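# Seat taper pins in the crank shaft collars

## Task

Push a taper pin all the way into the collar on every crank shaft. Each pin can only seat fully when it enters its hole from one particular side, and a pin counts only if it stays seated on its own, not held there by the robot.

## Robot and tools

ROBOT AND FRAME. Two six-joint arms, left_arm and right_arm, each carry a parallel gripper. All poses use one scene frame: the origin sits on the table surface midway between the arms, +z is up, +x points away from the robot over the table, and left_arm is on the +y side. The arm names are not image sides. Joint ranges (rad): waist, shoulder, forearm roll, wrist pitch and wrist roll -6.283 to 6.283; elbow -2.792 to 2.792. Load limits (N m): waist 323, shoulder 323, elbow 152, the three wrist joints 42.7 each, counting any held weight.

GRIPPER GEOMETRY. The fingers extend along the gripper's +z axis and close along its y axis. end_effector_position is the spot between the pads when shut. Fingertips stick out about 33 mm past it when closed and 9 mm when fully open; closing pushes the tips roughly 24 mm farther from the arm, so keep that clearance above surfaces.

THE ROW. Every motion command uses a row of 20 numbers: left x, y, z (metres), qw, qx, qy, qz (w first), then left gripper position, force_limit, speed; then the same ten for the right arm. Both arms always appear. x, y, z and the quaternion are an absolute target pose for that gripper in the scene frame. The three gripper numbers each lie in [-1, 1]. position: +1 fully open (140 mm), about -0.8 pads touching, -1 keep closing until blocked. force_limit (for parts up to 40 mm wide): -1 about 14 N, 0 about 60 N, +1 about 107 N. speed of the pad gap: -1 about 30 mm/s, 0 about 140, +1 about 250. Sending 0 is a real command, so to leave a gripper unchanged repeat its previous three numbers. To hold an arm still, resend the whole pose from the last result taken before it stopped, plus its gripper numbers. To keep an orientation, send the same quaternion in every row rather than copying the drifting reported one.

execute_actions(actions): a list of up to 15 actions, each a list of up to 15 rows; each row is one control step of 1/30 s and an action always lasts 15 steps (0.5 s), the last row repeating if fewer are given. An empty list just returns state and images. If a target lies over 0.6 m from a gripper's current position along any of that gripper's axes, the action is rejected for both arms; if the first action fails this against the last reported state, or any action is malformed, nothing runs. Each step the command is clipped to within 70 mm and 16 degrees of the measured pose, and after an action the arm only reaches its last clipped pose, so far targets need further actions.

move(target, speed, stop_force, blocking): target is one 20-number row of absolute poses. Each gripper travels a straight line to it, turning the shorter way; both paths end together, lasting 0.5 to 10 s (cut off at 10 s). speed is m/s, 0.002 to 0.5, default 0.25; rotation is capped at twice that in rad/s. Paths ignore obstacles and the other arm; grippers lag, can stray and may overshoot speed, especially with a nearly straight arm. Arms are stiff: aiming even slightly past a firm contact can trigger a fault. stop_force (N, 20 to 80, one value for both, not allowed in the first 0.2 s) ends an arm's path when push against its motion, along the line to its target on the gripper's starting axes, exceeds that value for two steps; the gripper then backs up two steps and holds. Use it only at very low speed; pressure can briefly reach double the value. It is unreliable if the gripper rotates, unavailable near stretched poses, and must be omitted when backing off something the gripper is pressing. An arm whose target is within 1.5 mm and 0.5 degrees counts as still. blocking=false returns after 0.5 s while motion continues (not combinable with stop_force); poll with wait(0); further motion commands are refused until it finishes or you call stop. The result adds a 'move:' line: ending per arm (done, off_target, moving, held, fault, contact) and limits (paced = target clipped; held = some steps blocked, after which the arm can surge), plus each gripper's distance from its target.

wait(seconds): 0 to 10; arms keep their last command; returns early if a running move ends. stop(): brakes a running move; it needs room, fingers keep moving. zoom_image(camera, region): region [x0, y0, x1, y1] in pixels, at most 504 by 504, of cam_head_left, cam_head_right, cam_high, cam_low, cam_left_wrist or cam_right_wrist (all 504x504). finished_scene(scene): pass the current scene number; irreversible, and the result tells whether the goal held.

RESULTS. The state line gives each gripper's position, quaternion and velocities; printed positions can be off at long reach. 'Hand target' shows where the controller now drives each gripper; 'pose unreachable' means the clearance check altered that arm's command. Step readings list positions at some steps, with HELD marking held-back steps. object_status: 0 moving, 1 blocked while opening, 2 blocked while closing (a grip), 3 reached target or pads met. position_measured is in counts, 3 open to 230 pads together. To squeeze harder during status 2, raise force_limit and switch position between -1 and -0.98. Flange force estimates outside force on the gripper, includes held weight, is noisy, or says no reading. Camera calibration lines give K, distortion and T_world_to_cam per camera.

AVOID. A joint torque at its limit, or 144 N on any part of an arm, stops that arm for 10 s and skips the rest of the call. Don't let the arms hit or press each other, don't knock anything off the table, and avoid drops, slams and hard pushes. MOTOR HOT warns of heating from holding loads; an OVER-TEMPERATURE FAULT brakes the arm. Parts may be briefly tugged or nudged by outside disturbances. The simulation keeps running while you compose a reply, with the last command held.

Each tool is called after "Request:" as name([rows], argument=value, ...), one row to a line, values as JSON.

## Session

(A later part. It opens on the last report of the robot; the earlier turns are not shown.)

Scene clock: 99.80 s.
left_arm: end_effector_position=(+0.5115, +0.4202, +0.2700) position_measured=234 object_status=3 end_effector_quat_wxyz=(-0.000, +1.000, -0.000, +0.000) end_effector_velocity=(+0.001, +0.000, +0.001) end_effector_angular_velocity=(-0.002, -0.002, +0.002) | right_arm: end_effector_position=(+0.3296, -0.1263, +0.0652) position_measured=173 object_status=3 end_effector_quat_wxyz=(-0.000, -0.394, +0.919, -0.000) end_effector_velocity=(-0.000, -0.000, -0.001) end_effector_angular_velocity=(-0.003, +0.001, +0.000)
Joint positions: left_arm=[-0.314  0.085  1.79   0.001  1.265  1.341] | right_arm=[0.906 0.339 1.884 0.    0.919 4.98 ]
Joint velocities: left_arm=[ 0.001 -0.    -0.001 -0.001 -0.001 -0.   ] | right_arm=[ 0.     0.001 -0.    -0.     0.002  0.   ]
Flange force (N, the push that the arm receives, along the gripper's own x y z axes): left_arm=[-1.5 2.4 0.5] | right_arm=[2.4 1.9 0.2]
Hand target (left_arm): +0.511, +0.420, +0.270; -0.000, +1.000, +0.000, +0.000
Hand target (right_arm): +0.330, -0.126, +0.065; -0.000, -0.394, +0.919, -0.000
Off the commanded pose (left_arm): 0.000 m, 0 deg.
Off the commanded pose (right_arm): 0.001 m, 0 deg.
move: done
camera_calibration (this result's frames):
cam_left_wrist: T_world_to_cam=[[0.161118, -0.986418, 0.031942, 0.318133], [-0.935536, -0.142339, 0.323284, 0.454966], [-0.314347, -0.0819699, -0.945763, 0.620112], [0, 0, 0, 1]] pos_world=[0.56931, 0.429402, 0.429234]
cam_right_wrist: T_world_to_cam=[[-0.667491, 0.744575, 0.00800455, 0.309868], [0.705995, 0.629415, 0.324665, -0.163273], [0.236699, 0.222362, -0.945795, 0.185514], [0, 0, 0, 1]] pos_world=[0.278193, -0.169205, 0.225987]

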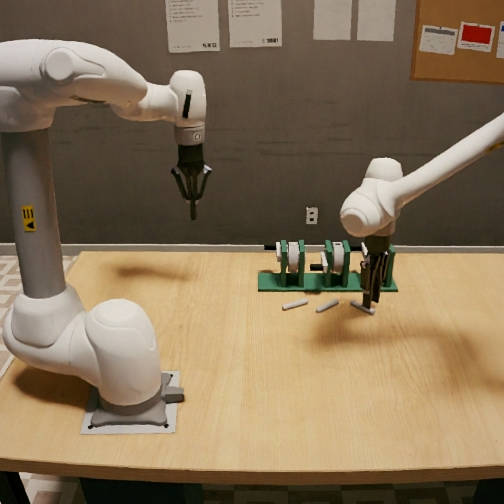

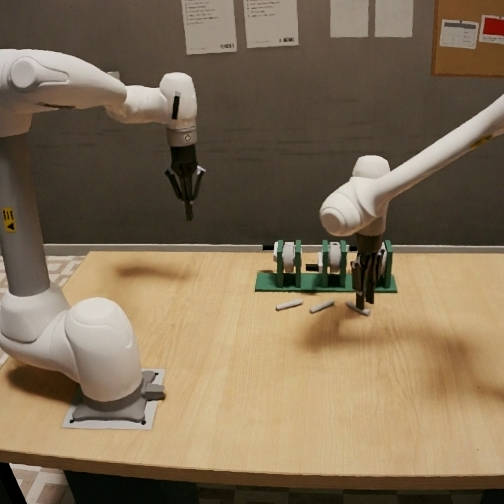

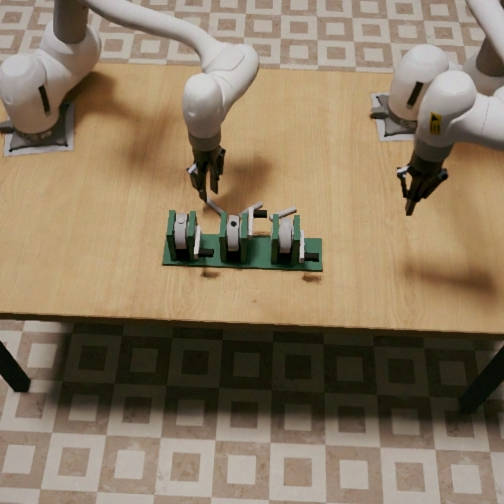

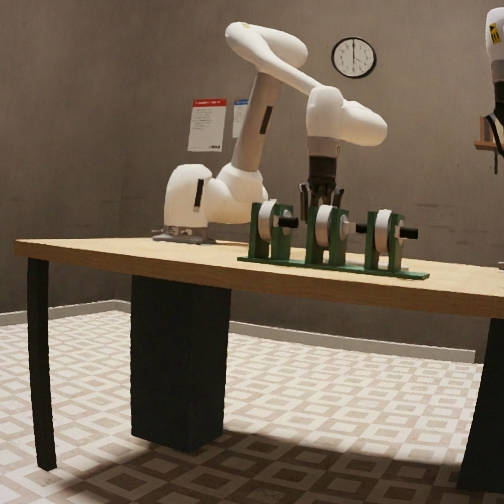

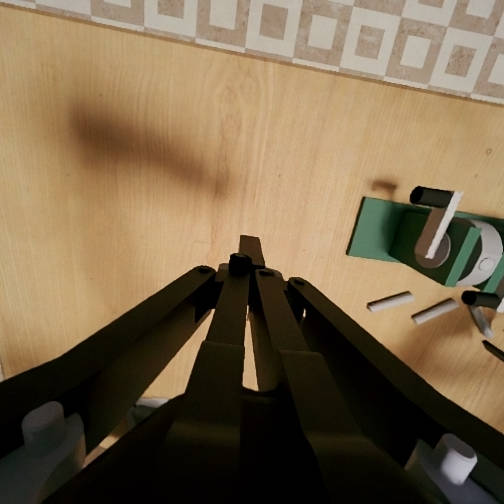

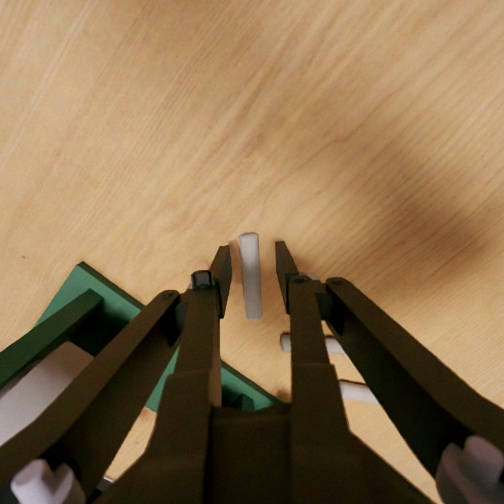

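Request:
move(target=[0.511,0.42,0.27,0,1,0,0,-1,0.5,-0.5,0.333,-0.126,0.0355,0,0.394,-0.919,0,-0.35,0.5,-0.5], speed=0.06)

Request:
move(target=[0.511,0.42,0.27,0,1,0,0,-1,0.5,-0.5,0.333,-0.126,0.0355,0,0.394,-0.919,0,-1,0.5,-0.5])

Request:
move(target=[0.511,0.42,0.27,0,1,0,0,-1,0.5,-0.5,0.333,-0.15,0.25,0,0.811,-0.585,0,-1,0.5,-0.5], speed=0.35)

Request:
move(target=[0.511,0.42,0.27,0,1,0,0,-1,0.5,-0.5,0.482,-0.0402,0.27,0,0.7071,0,0.7071,-1,0.5,-0.5], speed=0.35)

Request:
move(target=[0.511,0.42,0.27,0,1,0,0,-1,0.5,-0.5,0.482,-0.0402,0.223,0,0.7071,0,0.7071,-1,0.5,-0.5], speed=0.1)

Request:
zoom_image(camera="cam_right_wrist", region=[220,300,300,380])

Request:
move(target=[0.511,0.42,0.27,0,1,0,0,-1,0.5,-0.5,0.482,-0.0402,0.172,0,0.7071,0,0.7071,-1,0.5,-0.5], speed=0.013, stop_force=20)

Scene clock: 101.97 s.
left_arm: end_effector_position=(+0.5110, +0.4200, +0.2700) position_measured=234 object_status=3 end_effector_quat_wxyz=(-0.000, +1.000, +0.000, -0.000) end_effector_velocity=(+0.000, +0.000, +0.001) end_effector_angular_velocity=(+0.001, -0.001, -0.000) | right_arm: end_effector_position=(+0.3330, -0.1260, +0.0356) position_measured=173 object_status=3 end_effector_quat_wxyz=(+0.000, -0.394, +0.919, -0.000) end_effector_velocity=(+0.000, -0.000, +0.001) end_effector_angular_velocity=(+0.001, -0.000, -0.001)
Joint positions: left_arm=[-0.314  0.085  1.79   0.     1.266  1.341] | right_arm=[ 0.902  0.373  1.901 -0.     0.867  4.975]
Joint velocities: left_arm=[-0.    -0.001 -0.001  0.001  0.001 -0.   ] | right_arm=[-0.001 -0.002  0.     0.     0.001 -0.   ]
Flange force (N, the push that the arm receives, along the gripper's own x y z axes): left_arm=[-3.3 -0.9 0.4] | right_arm=[1.5 1.8 0.2]
Hand target (left_arm): +0.511, +0.420, +0.270; -0.000, +1.000, +0.000, -0.000
Hand target (right_arm): +0.333, -0.126, +0.036; +0.000, -0.394, +0.919, -0.000
Off the commanded pose (left_arm): 0.000 m, 0 deg.
Off the commanded pose (right_arm): 0.000 m, 0 deg.
move: done
camera_calibration (this result's frames):
cam_left_wrist: T_world_to_cam=[[0.161215, -0.98638, 0.0326361, 0.3178], [-0.935209, -0.142121, 0.324323, 0.453955], [-0.315267, -0.0828073, -0.945383, 0.620711], [0, 0, 0, 1]] pos_world=[0.568999, 0.429387, 0.42921]
cam_right_wrist: T_world_to_cam=[[-0.667711, 0.744378, 0.00802013, 0.31221], [0.705729, 0.629541, 0.325001, -0.156193], [0.236874, 0.222666, -0.94568, 0.15654], [0, 0, 0, 1]] pos_world=[0.281615, -0.168928, 0.196295]

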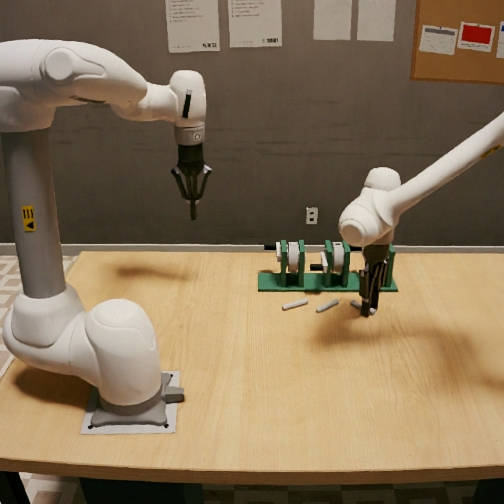

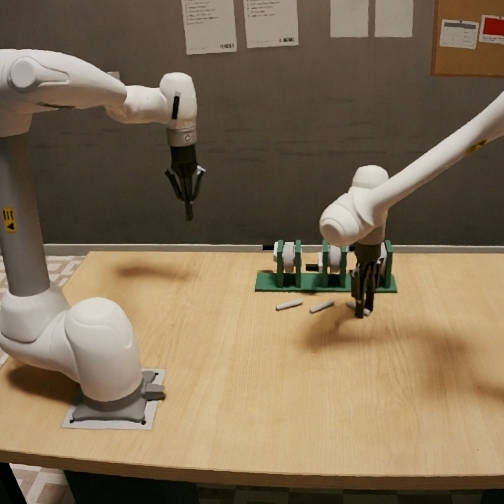

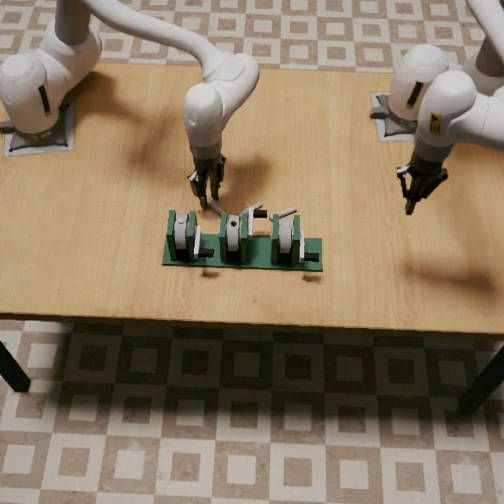

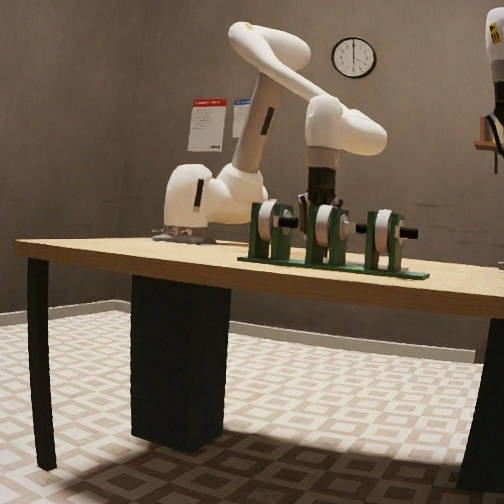

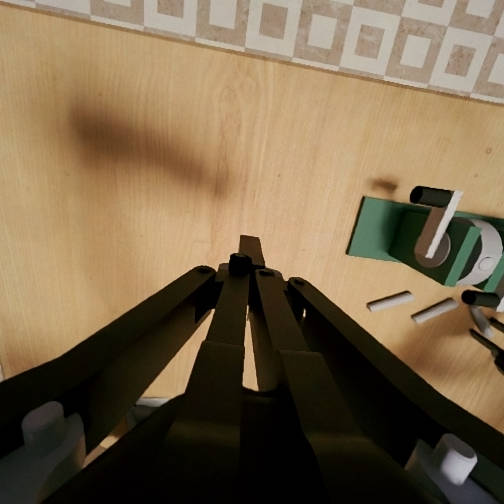

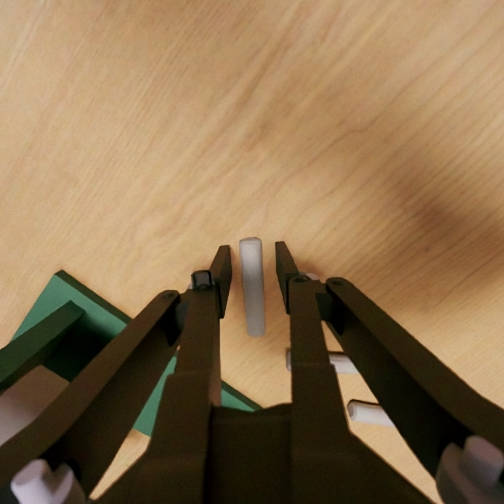

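Scene clock: 102.67 s.
left_arm: end_effector_position=(+0.5110, +0.4200, +0.2700) position_measured=234 object_status=3 end_effector_quat_wxyz=(+0.000, +1.000, +0.000, -0.000) end_effector_velocity=(-0.001, -0.000, -0.000) end_effector_angular_velocity=(-0.000, +0.002, -0.001) | right_arm: end_effector_position=(+0.3330, -0.1260, +0.0355) position_measured=211 object_status=2 end_effector_quat_wxyz=(+0.000, -0.394, +0.919, +0.000) end_effector_velocity=(-0.000, +0.000, -0.000) end_effector_angular_velocity=(+0.000, -0.000, +0.000)
Joint positions: left_arm=[-0.314  0.085  1.79  -0.     1.266  1.341] | right_arm=[ 0.902  0.373  1.901 -0.     0.867  4.975]
Joint velocities: left_arm=[-0.    -0.     0.    -0.     0.002  0.001] | right_arm=[ 0.     0.     0.    -0.    -0.001  0.   ]
Flange force (N, the push that the arm receives, along the gripper's own x y z axes): left_arm=[-2.5 -0.1 0.8] | right_arm=[6.1 -2.3 -22.8]
Hand target (left_arm): +0.511, +0.420, +0.270; +0.000, +1.000, -0.000, -0.000
Hand target (right_arm): +0.333, -0.126, +0.036; +0.000, -0.394, +0.919, -0.000
Off the commanded pose (left_arm): 0.000 m, 0 deg.
Off the commanded pose (right_arm): 0.000 m, 0 deg.
move: done
camera_calibration (this result's frames):
cam_left_wrist: T_world_to_cam=[[0.161214, -0.98638, 0.032642, 0.317799], [-0.935212, -0.142119, 0.324315, 0.453954], [-0.315258, -0.0828112, -0.945386, 0.620714], [0, 0, 0, 1]] pos_world=[0.568995, 0.429387, 0.429217]
cam_right_wrist: T_world_to_cam=[[-0.667737, 0.744353, 0.00808711, 0.312201], [0.705727, 0.629556, 0.324975, -0.156184], [0.236805, 0.222705, -0.945688, 0.156558], [0, 0, 0, 1]] pos_world=[0.281618, -0.168928, 0.196286]

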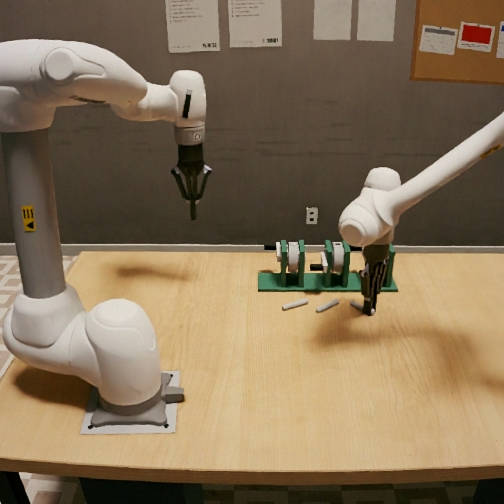

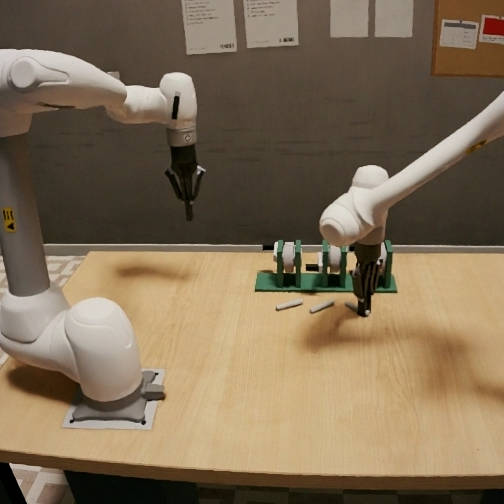

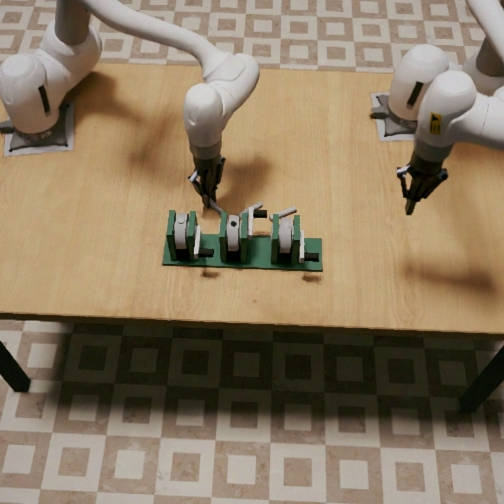

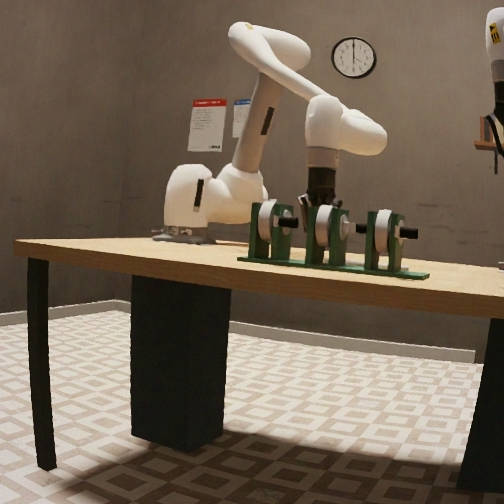

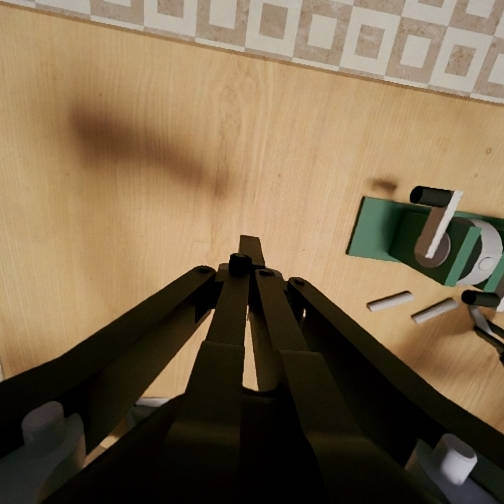

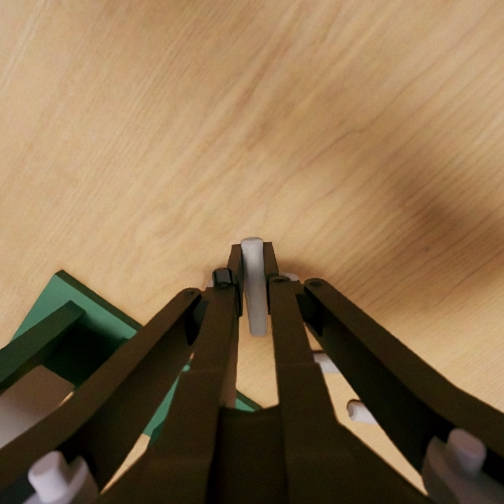

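Scene clock: 104.60 s.
left_arm: end_effector_position=(+0.5110, +0.4200, +0.2700) position_measured=234 object_status=3 end_effector_quat_wxyz=(-0.000, +1.000, +0.000, -0.000) end_effector_velocity=(+0.001, -0.001, +0.001) end_effector_angular_velocity=(-0.003, -0.001, +0.001) | right_arm: end_effector_position=(+0.3330, -0.1498, +0.2498) position_measured=211 object_status=2 end_effector_quat_wxyz=(+0.000, +0.811, -0.585, -0.000) end_effector_velocity=(-0.000, +0.000, -0.000) end_effector_angular_velocity=(-0.001, +0.001, +0.001)
Joint positions: left_arm=[-0.314  0.085  1.79  -0.     1.266  1.341] | right_arm=[0.884 0.166 1.736 0.    1.24  3.875]
Joint velocities: left_arm=[-0.    -0.    -0.002 -0.002 -0.    -0.   ] | right_arm=[ 0.     0.001 -0.     0.     0.001 -0.001]
Flange force (N, the push that the arm receives, along the gripper's own x y z axes): left_arm=[-1.6 0.8 1.3] | right_arm=[-2.0 1.4 2.6]
Hand target (left_arm): +0.511, +0.420, +0.270; +0.000, +1.000, -0.000, -0.000
Hand target (right_arm): +0.333, -0.150, +0.250; +0.000, +0.811, -0.585, -0.000
Off the commanded pose (left_arm): 0.000 m, 0 deg.
Off the commanded pose (right_arm): 0.000 m, 0 deg.
move: done
camera_calibration (this result's frames):
cam_left_wrist: T_world_to_cam=[[0.161214, -0.98638, 0.0326418, 0.317799], [-0.935212, -0.142119, 0.324315, 0.453954], [-0.315258, -0.082811, -0.945386, 0.620714], [0, 0, 0, 1]] pos_world=[0.568995, 0.429387, 0.429217]
cam_right_wrist: T_world_to_cam=[[-0.970684, -0.240216, 0.00827975, 0.281548], [-0.224561, 0.918627, 0.325111, 0.14223], [-0.0857029, 0.31372, -0.94564, 0.485529], [0, 0, 0, 1]] pos_world=[0.346845, -0.215344, 0.410564]

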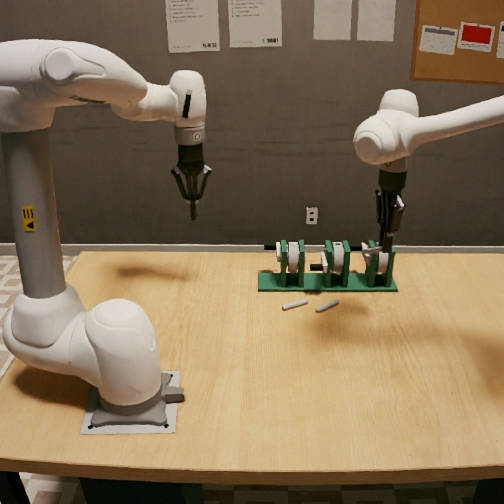

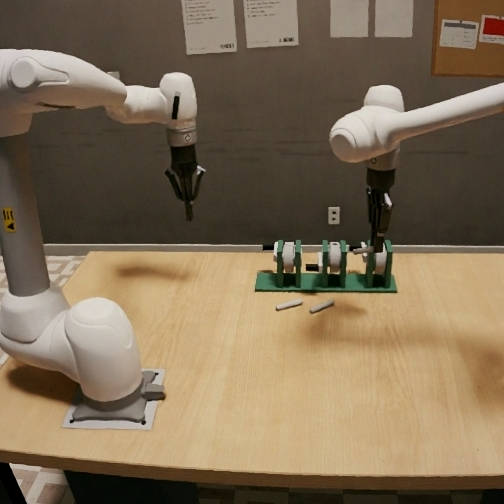

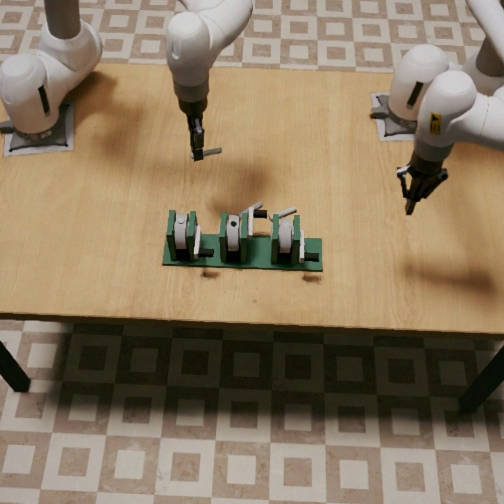

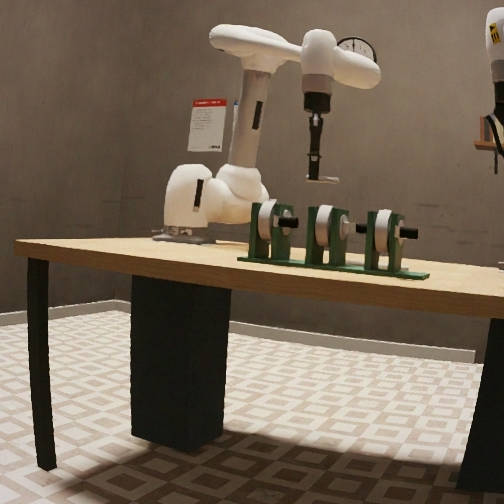

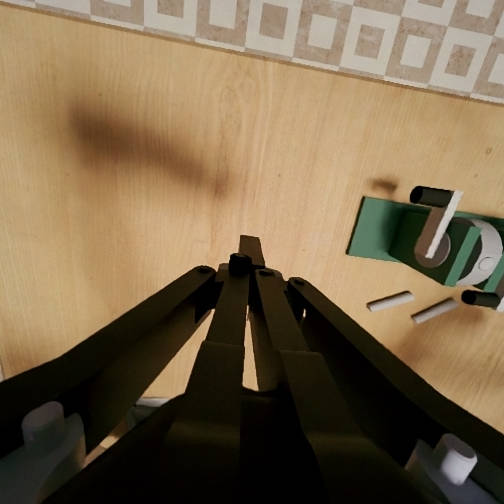

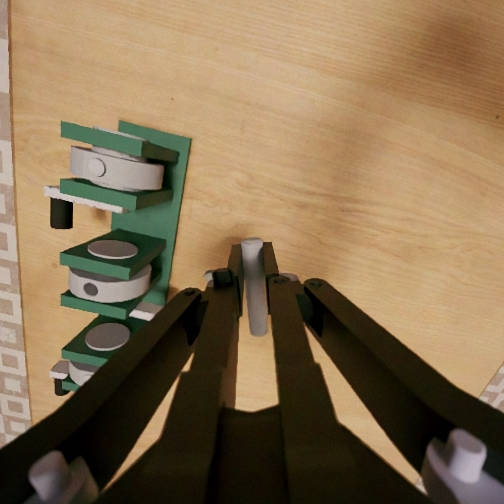

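Scene clock: 107.73 s.
left_arm: end_effector_position=(+0.5110, +0.4200, +0.2700) position_measured=234 object_status=3 end_effector_quat_wxyz=(+0.000, +1.000, +0.000, -0.000) end_effector_velocity=(+0.000, +0.000, +0.001) end_effector_angular_velocity=(-0.000, -0.001, +0.000) | right_arm: end_effector_position=(+0.4823, -0.0407, +0.2695) position_measured=211 object_status=2 end_effector_quat_wxyz=(+0.001, +0.707, +0.001, +0.707) end_effector_velocity=(-0.000, +0.000, +0.000) end_effector_angular_velocity=(-0.000, -0.001, +0.001)
Joint positions: left_arm=[-0.314  0.085  1.79  -0.     1.266  1.341] | right_arm=[ 1.205  0.526  1.892 -1.717  1.441  3.996]
Joint velocities: left_arm=[ 0.    -0.    -0.001  0.     0.001  0.   ] | right_arm=[ 0.001  0.     0.    -0.001  0.001  0.   ]
Flange force (N, the push that the arm receives, along the gripper's own x y z axes): left_arm=[-1.6 0.1 0.8] | right_arm=[-2.4 2.5 -0.8]
Hand target (left_arm): +0.511, +0.420, +0.270; +0.000, +1.000, -0.000, -0.000
Hand target (right_arm): +0.482, -0.041, +0.269; +0.001, +0.707, +0.001, +0.707
Off the commanded pose (left_arm): 0.000 m, 0 deg.
Off the commanded pose (right_arm): 0.001 m, 0 deg.
move: done
camera_calibration (this result's frames):
cam_left_wrist: T_world_to_cam=[[0.161214, -0.98638, 0.0326421, 0.317799], [-0.935212, -0.142119, 0.324315, 0.453954], [-0.315258, -0.0828113, -0.945386, 0.620714], [0, 0, 0, 1]] pos_world=[0.568995, 0.429387, 0.429217]
cam_right_wrist: T_world_to_cam=[[-0.0081743, -0.99701, -0.0768399, -0.0195356], [-0.32595, 0.0753022, -0.942383, 0.425328], [0.945352, 0.0173426, -0.325591, -0.19372], [0, 0, 0, 1]] pos_world=[0.321609, -0.0481458, 0.336248]

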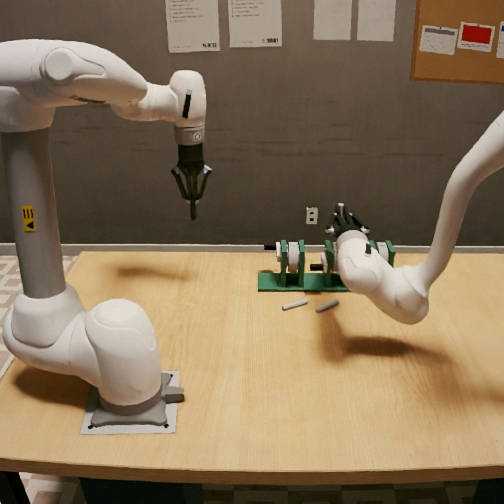

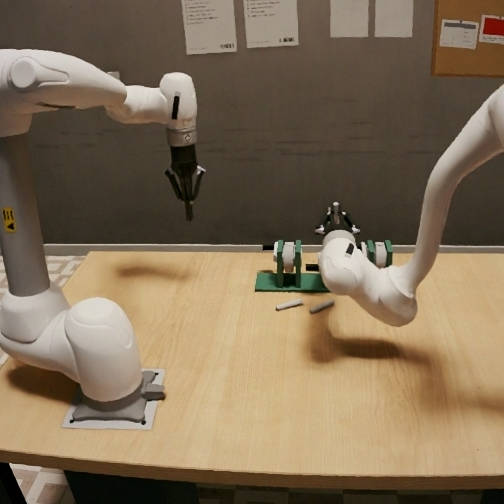

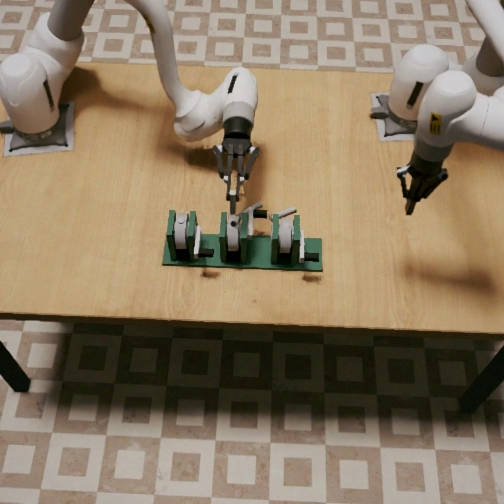

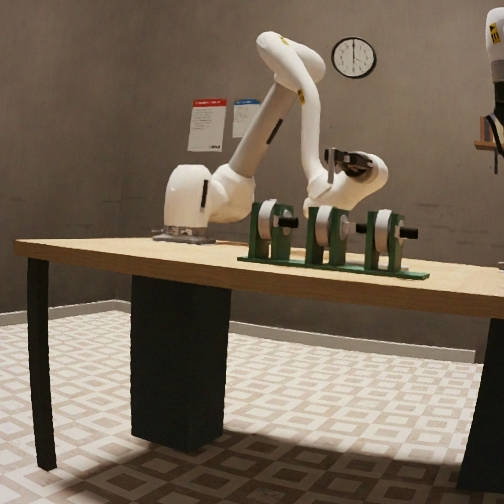

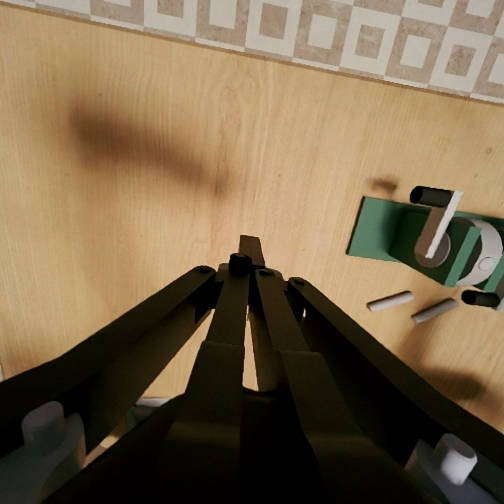

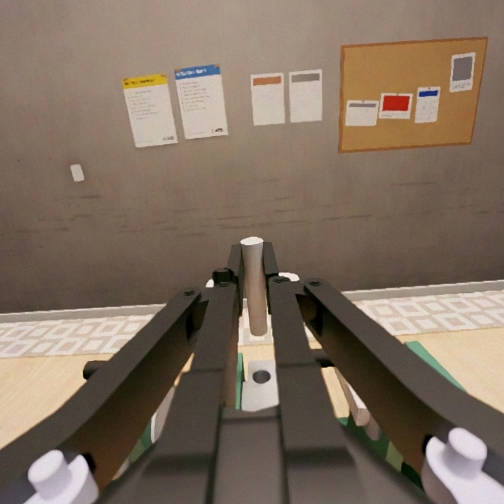

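Scene clock: 108.50 s.
left_arm: end_effector_position=(+0.5110, +0.4200, +0.2700) position_measured=234 object_status=3 end_effector_quat_wxyz=(+0.000, +1.000, +0.000, -0.000) end_effector_velocity=(+0.000, +0.000, -0.001) end_effector_angular_velocity=(+0.002, -0.001, +0.000) | right_arm: end_effector_position=(+0.4820, -0.0403, +0.2231) position_measured=211 object_status=2 end_effector_quat_wxyz=(+0.000, +0.707, -0.000, +0.707) end_effector_velocity=(-0.000, +0.000, -0.000) end_effector_angular_velocity=(+0.000, +0.000, +0.001)
Joint positions: left_arm=[-0.314  0.085  1.79  -0.     1.266  1.341] | right_arm=[ 1.206  0.588  1.905 -1.726  1.454  4.073]
Joint velocities: left_arm=[-0.     0.     0.001  0.002 -0.001 -0.001] | right_arm=[ 0.    -0.    -0.    -0.    -0.001  0.   ]
Flange force (N, the push that the arm receives, along the gripper's own x y z axes): left_arm=[-0.3 1.7 1.8] | right_arm=[-1.4 1.5 -1.1]
Hand target (left_arm): +0.511, +0.420, +0.270; +0.000, +1.000, -0.000, -0.000
Hand target (right_arm): +0.482, -0.040, +0.223; +0.000, +0.707, -0.000, +0.707
Off the commanded pose (left_arm): 0.000 m, 0 deg.
Off the commanded pose (right_arm): 0.000 m, 0 deg.
move: done
camera_calibration (this result's frames):
cam_left_wrist: T_world_to_cam=[[0.161214, -0.986379, 0.0326422, 0.317798], [-0.935213, -0.142119, 0.324314, 0.453954], [-0.315258, -0.0828114, -0.945386, 0.620714], [0, 0, 0, 1]] pos_world=[0.568995, 0.429387, 0.429217]
cam_right_wrist: T_world_to_cam=[[-0.00822528, -0.99686, -0.0787605, -0.0222774], [-0.324894, 0.0771541, -0.942598, 0.381034], [0.945715, 0.0178357, -0.324509, -0.208977], [0, 0, 0, 1]] pos_world=[0.321245, -0.0478785, 0.289593]

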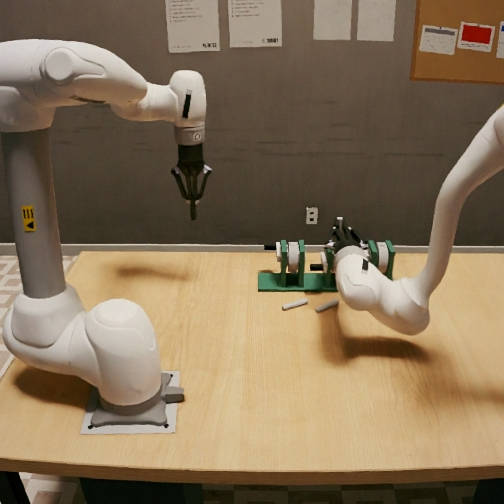

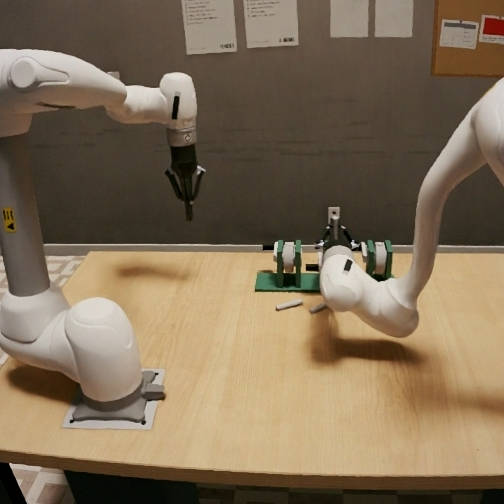

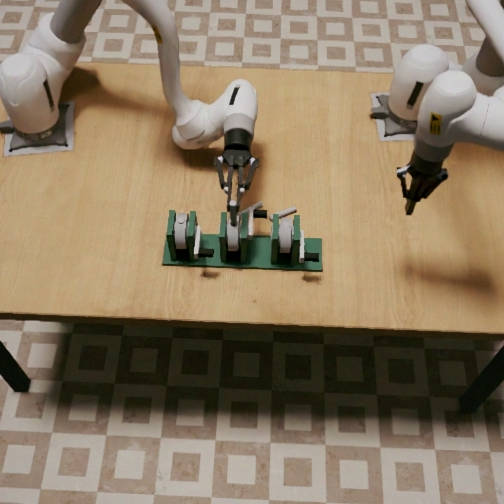

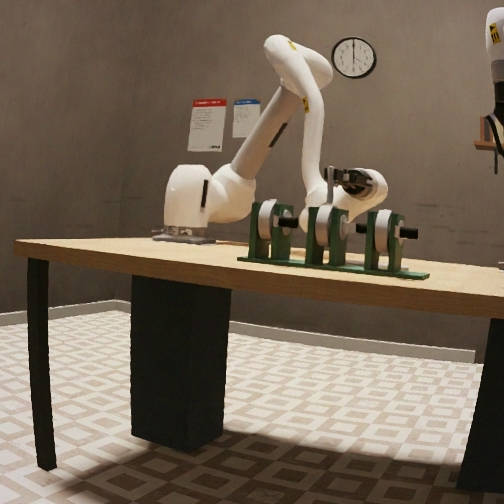

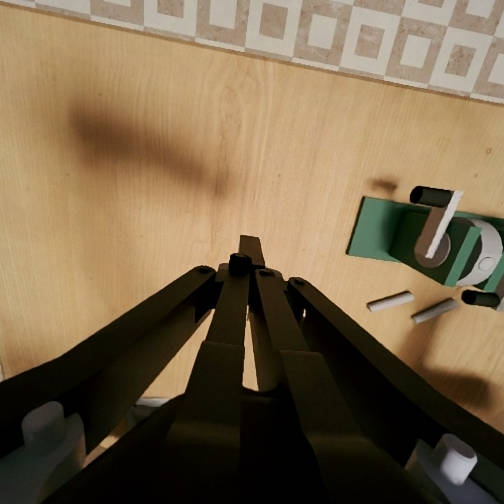

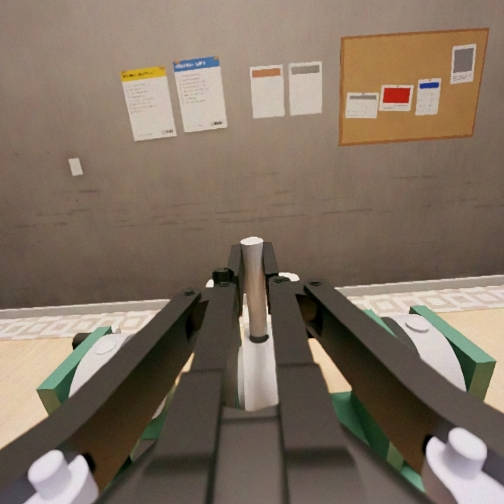

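Region (220, 300, 300, 380) of cam_right_wrist's 504x504 image, scaled by 6.300, with more detail than that image has.

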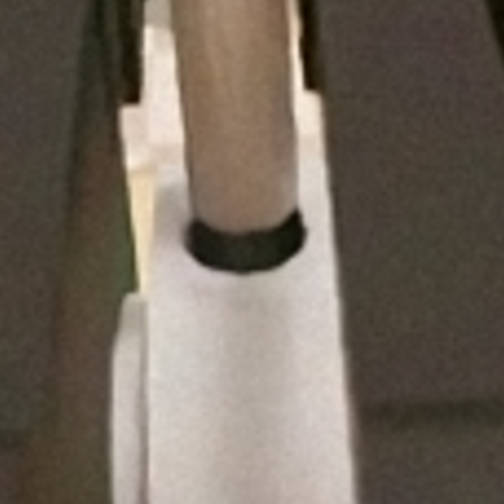

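Scene clock: 112.67 s.
left_arm: end_effector_position=(+0.5110, +0.4200, +0.2700) position_measured=234 object_status=3 end_effector_quat_wxyz=(+0.000, +1.000, +0.000, -0.000) end_effector_velocity=(-0.001, +0.000, -0.000) end_effector_angular_velocity=(+0.000, +0.001, -0.000) | right_arm: end_effector_position=(+0.4820, -0.0403, +0.1721) position_measured=211 object_status=2 end_effector_quat_wxyz=(+0.000, +0.707, -0.000, +0.707) end_effector_velocity=(+0.000, -0.000, +0.001) end_effector_angular_velocity=(+0.001, -0.000, -0.000)
Joint positions: left_arm=[-0.314  0.085  1.79  -0.     1.266  1.341] | right_arm=[ 1.206  0.659  1.912 -1.735  1.467  4.151]
Joint velocities: left_arm=[-0.    -0.     0.001  0.     0.001  0.   ] | right_arm=[-0.    -0.001 -0.    -0.     0.    -0.   ]
Flange force (N, the push that the arm receives, along the gripper's own x y z axes): left_arm=[-3.9 2.6 1.1] | right_arm=[-0.6 1.3 0.0]
Hand target (left_arm): +0.511, +0.420, +0.270; +0.000, +1.000, -0.000, -0.000
Hand target (right_arm): +0.482, -0.040, +0.172; +0.000, +0.707, -0.000, +0.707
Off the commanded pose (left_arm): 0.000 m, 0 deg.
Off the commanded pose (right_arm): 0.000 m, 0 deg.
move: done
camera_calibration (this result's frames):
cam_left_wrist: T_world_to_cam=[[0.161214, -0.98638, 0.0326421, 0.317799], [-0.935213, -0.142119, 0.324314, 0.453954], [-0.315258, -0.0828112, -0.945386, 0.620714], [0, 0, 0, 1]] pos_world=[0.568995, 0.429388, 0.429217]
cam_right_wrist: T_world_to_cam=[[-0.00822896, -0.996861, -0.078742, -0.0262906], [-0.324888, 0.077138, -0.942601, 0.332943], [0.945717, 0.0178257, -0.324503, -0.225534], [0, 0, 0, 1]] pos_world=[0.321244, -0.0478703, 0.238576]

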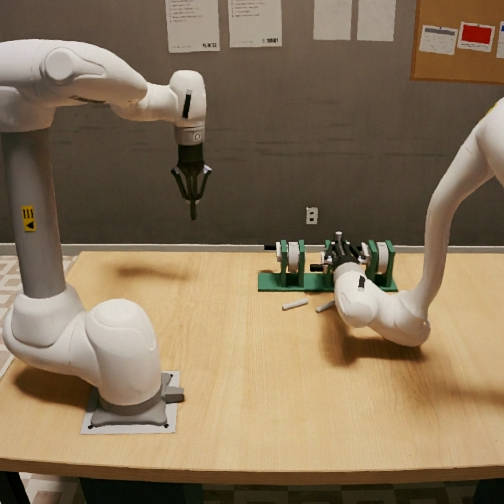

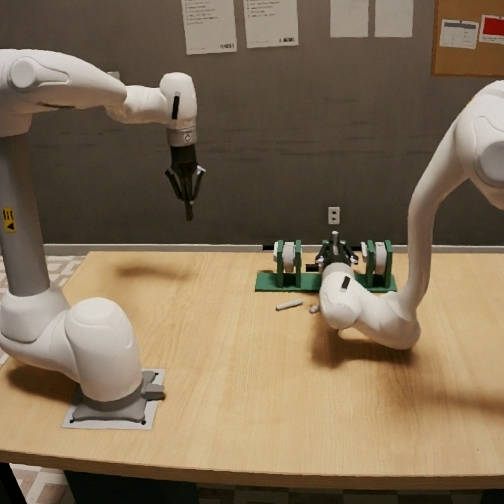

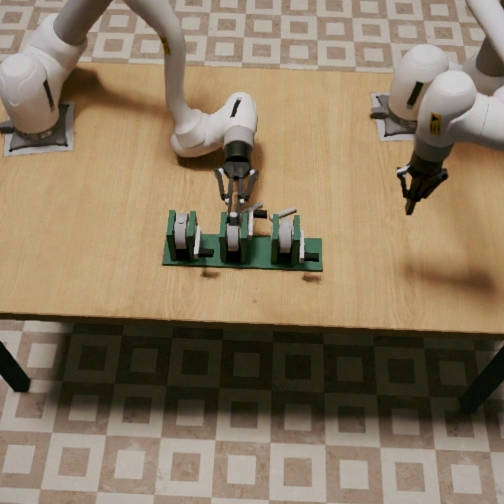

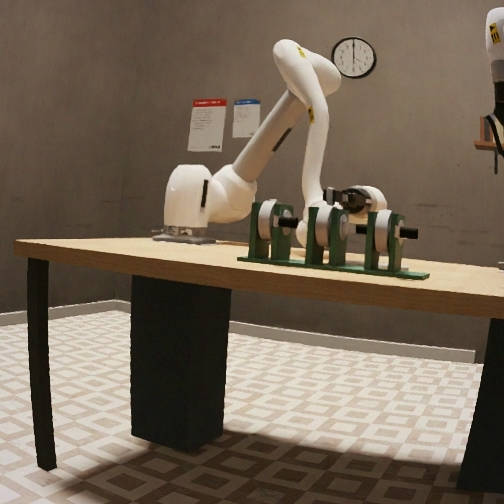

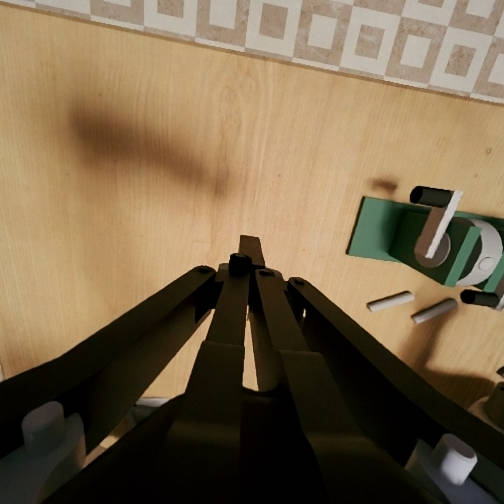

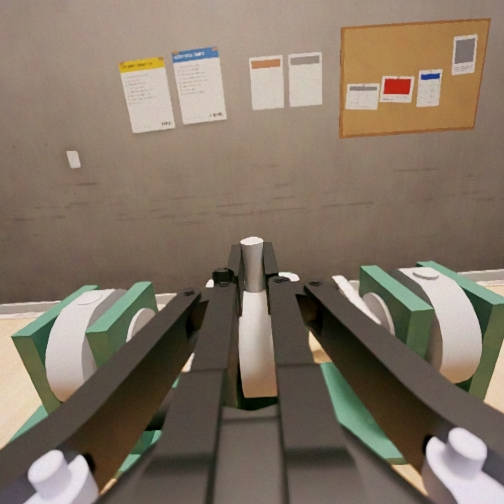

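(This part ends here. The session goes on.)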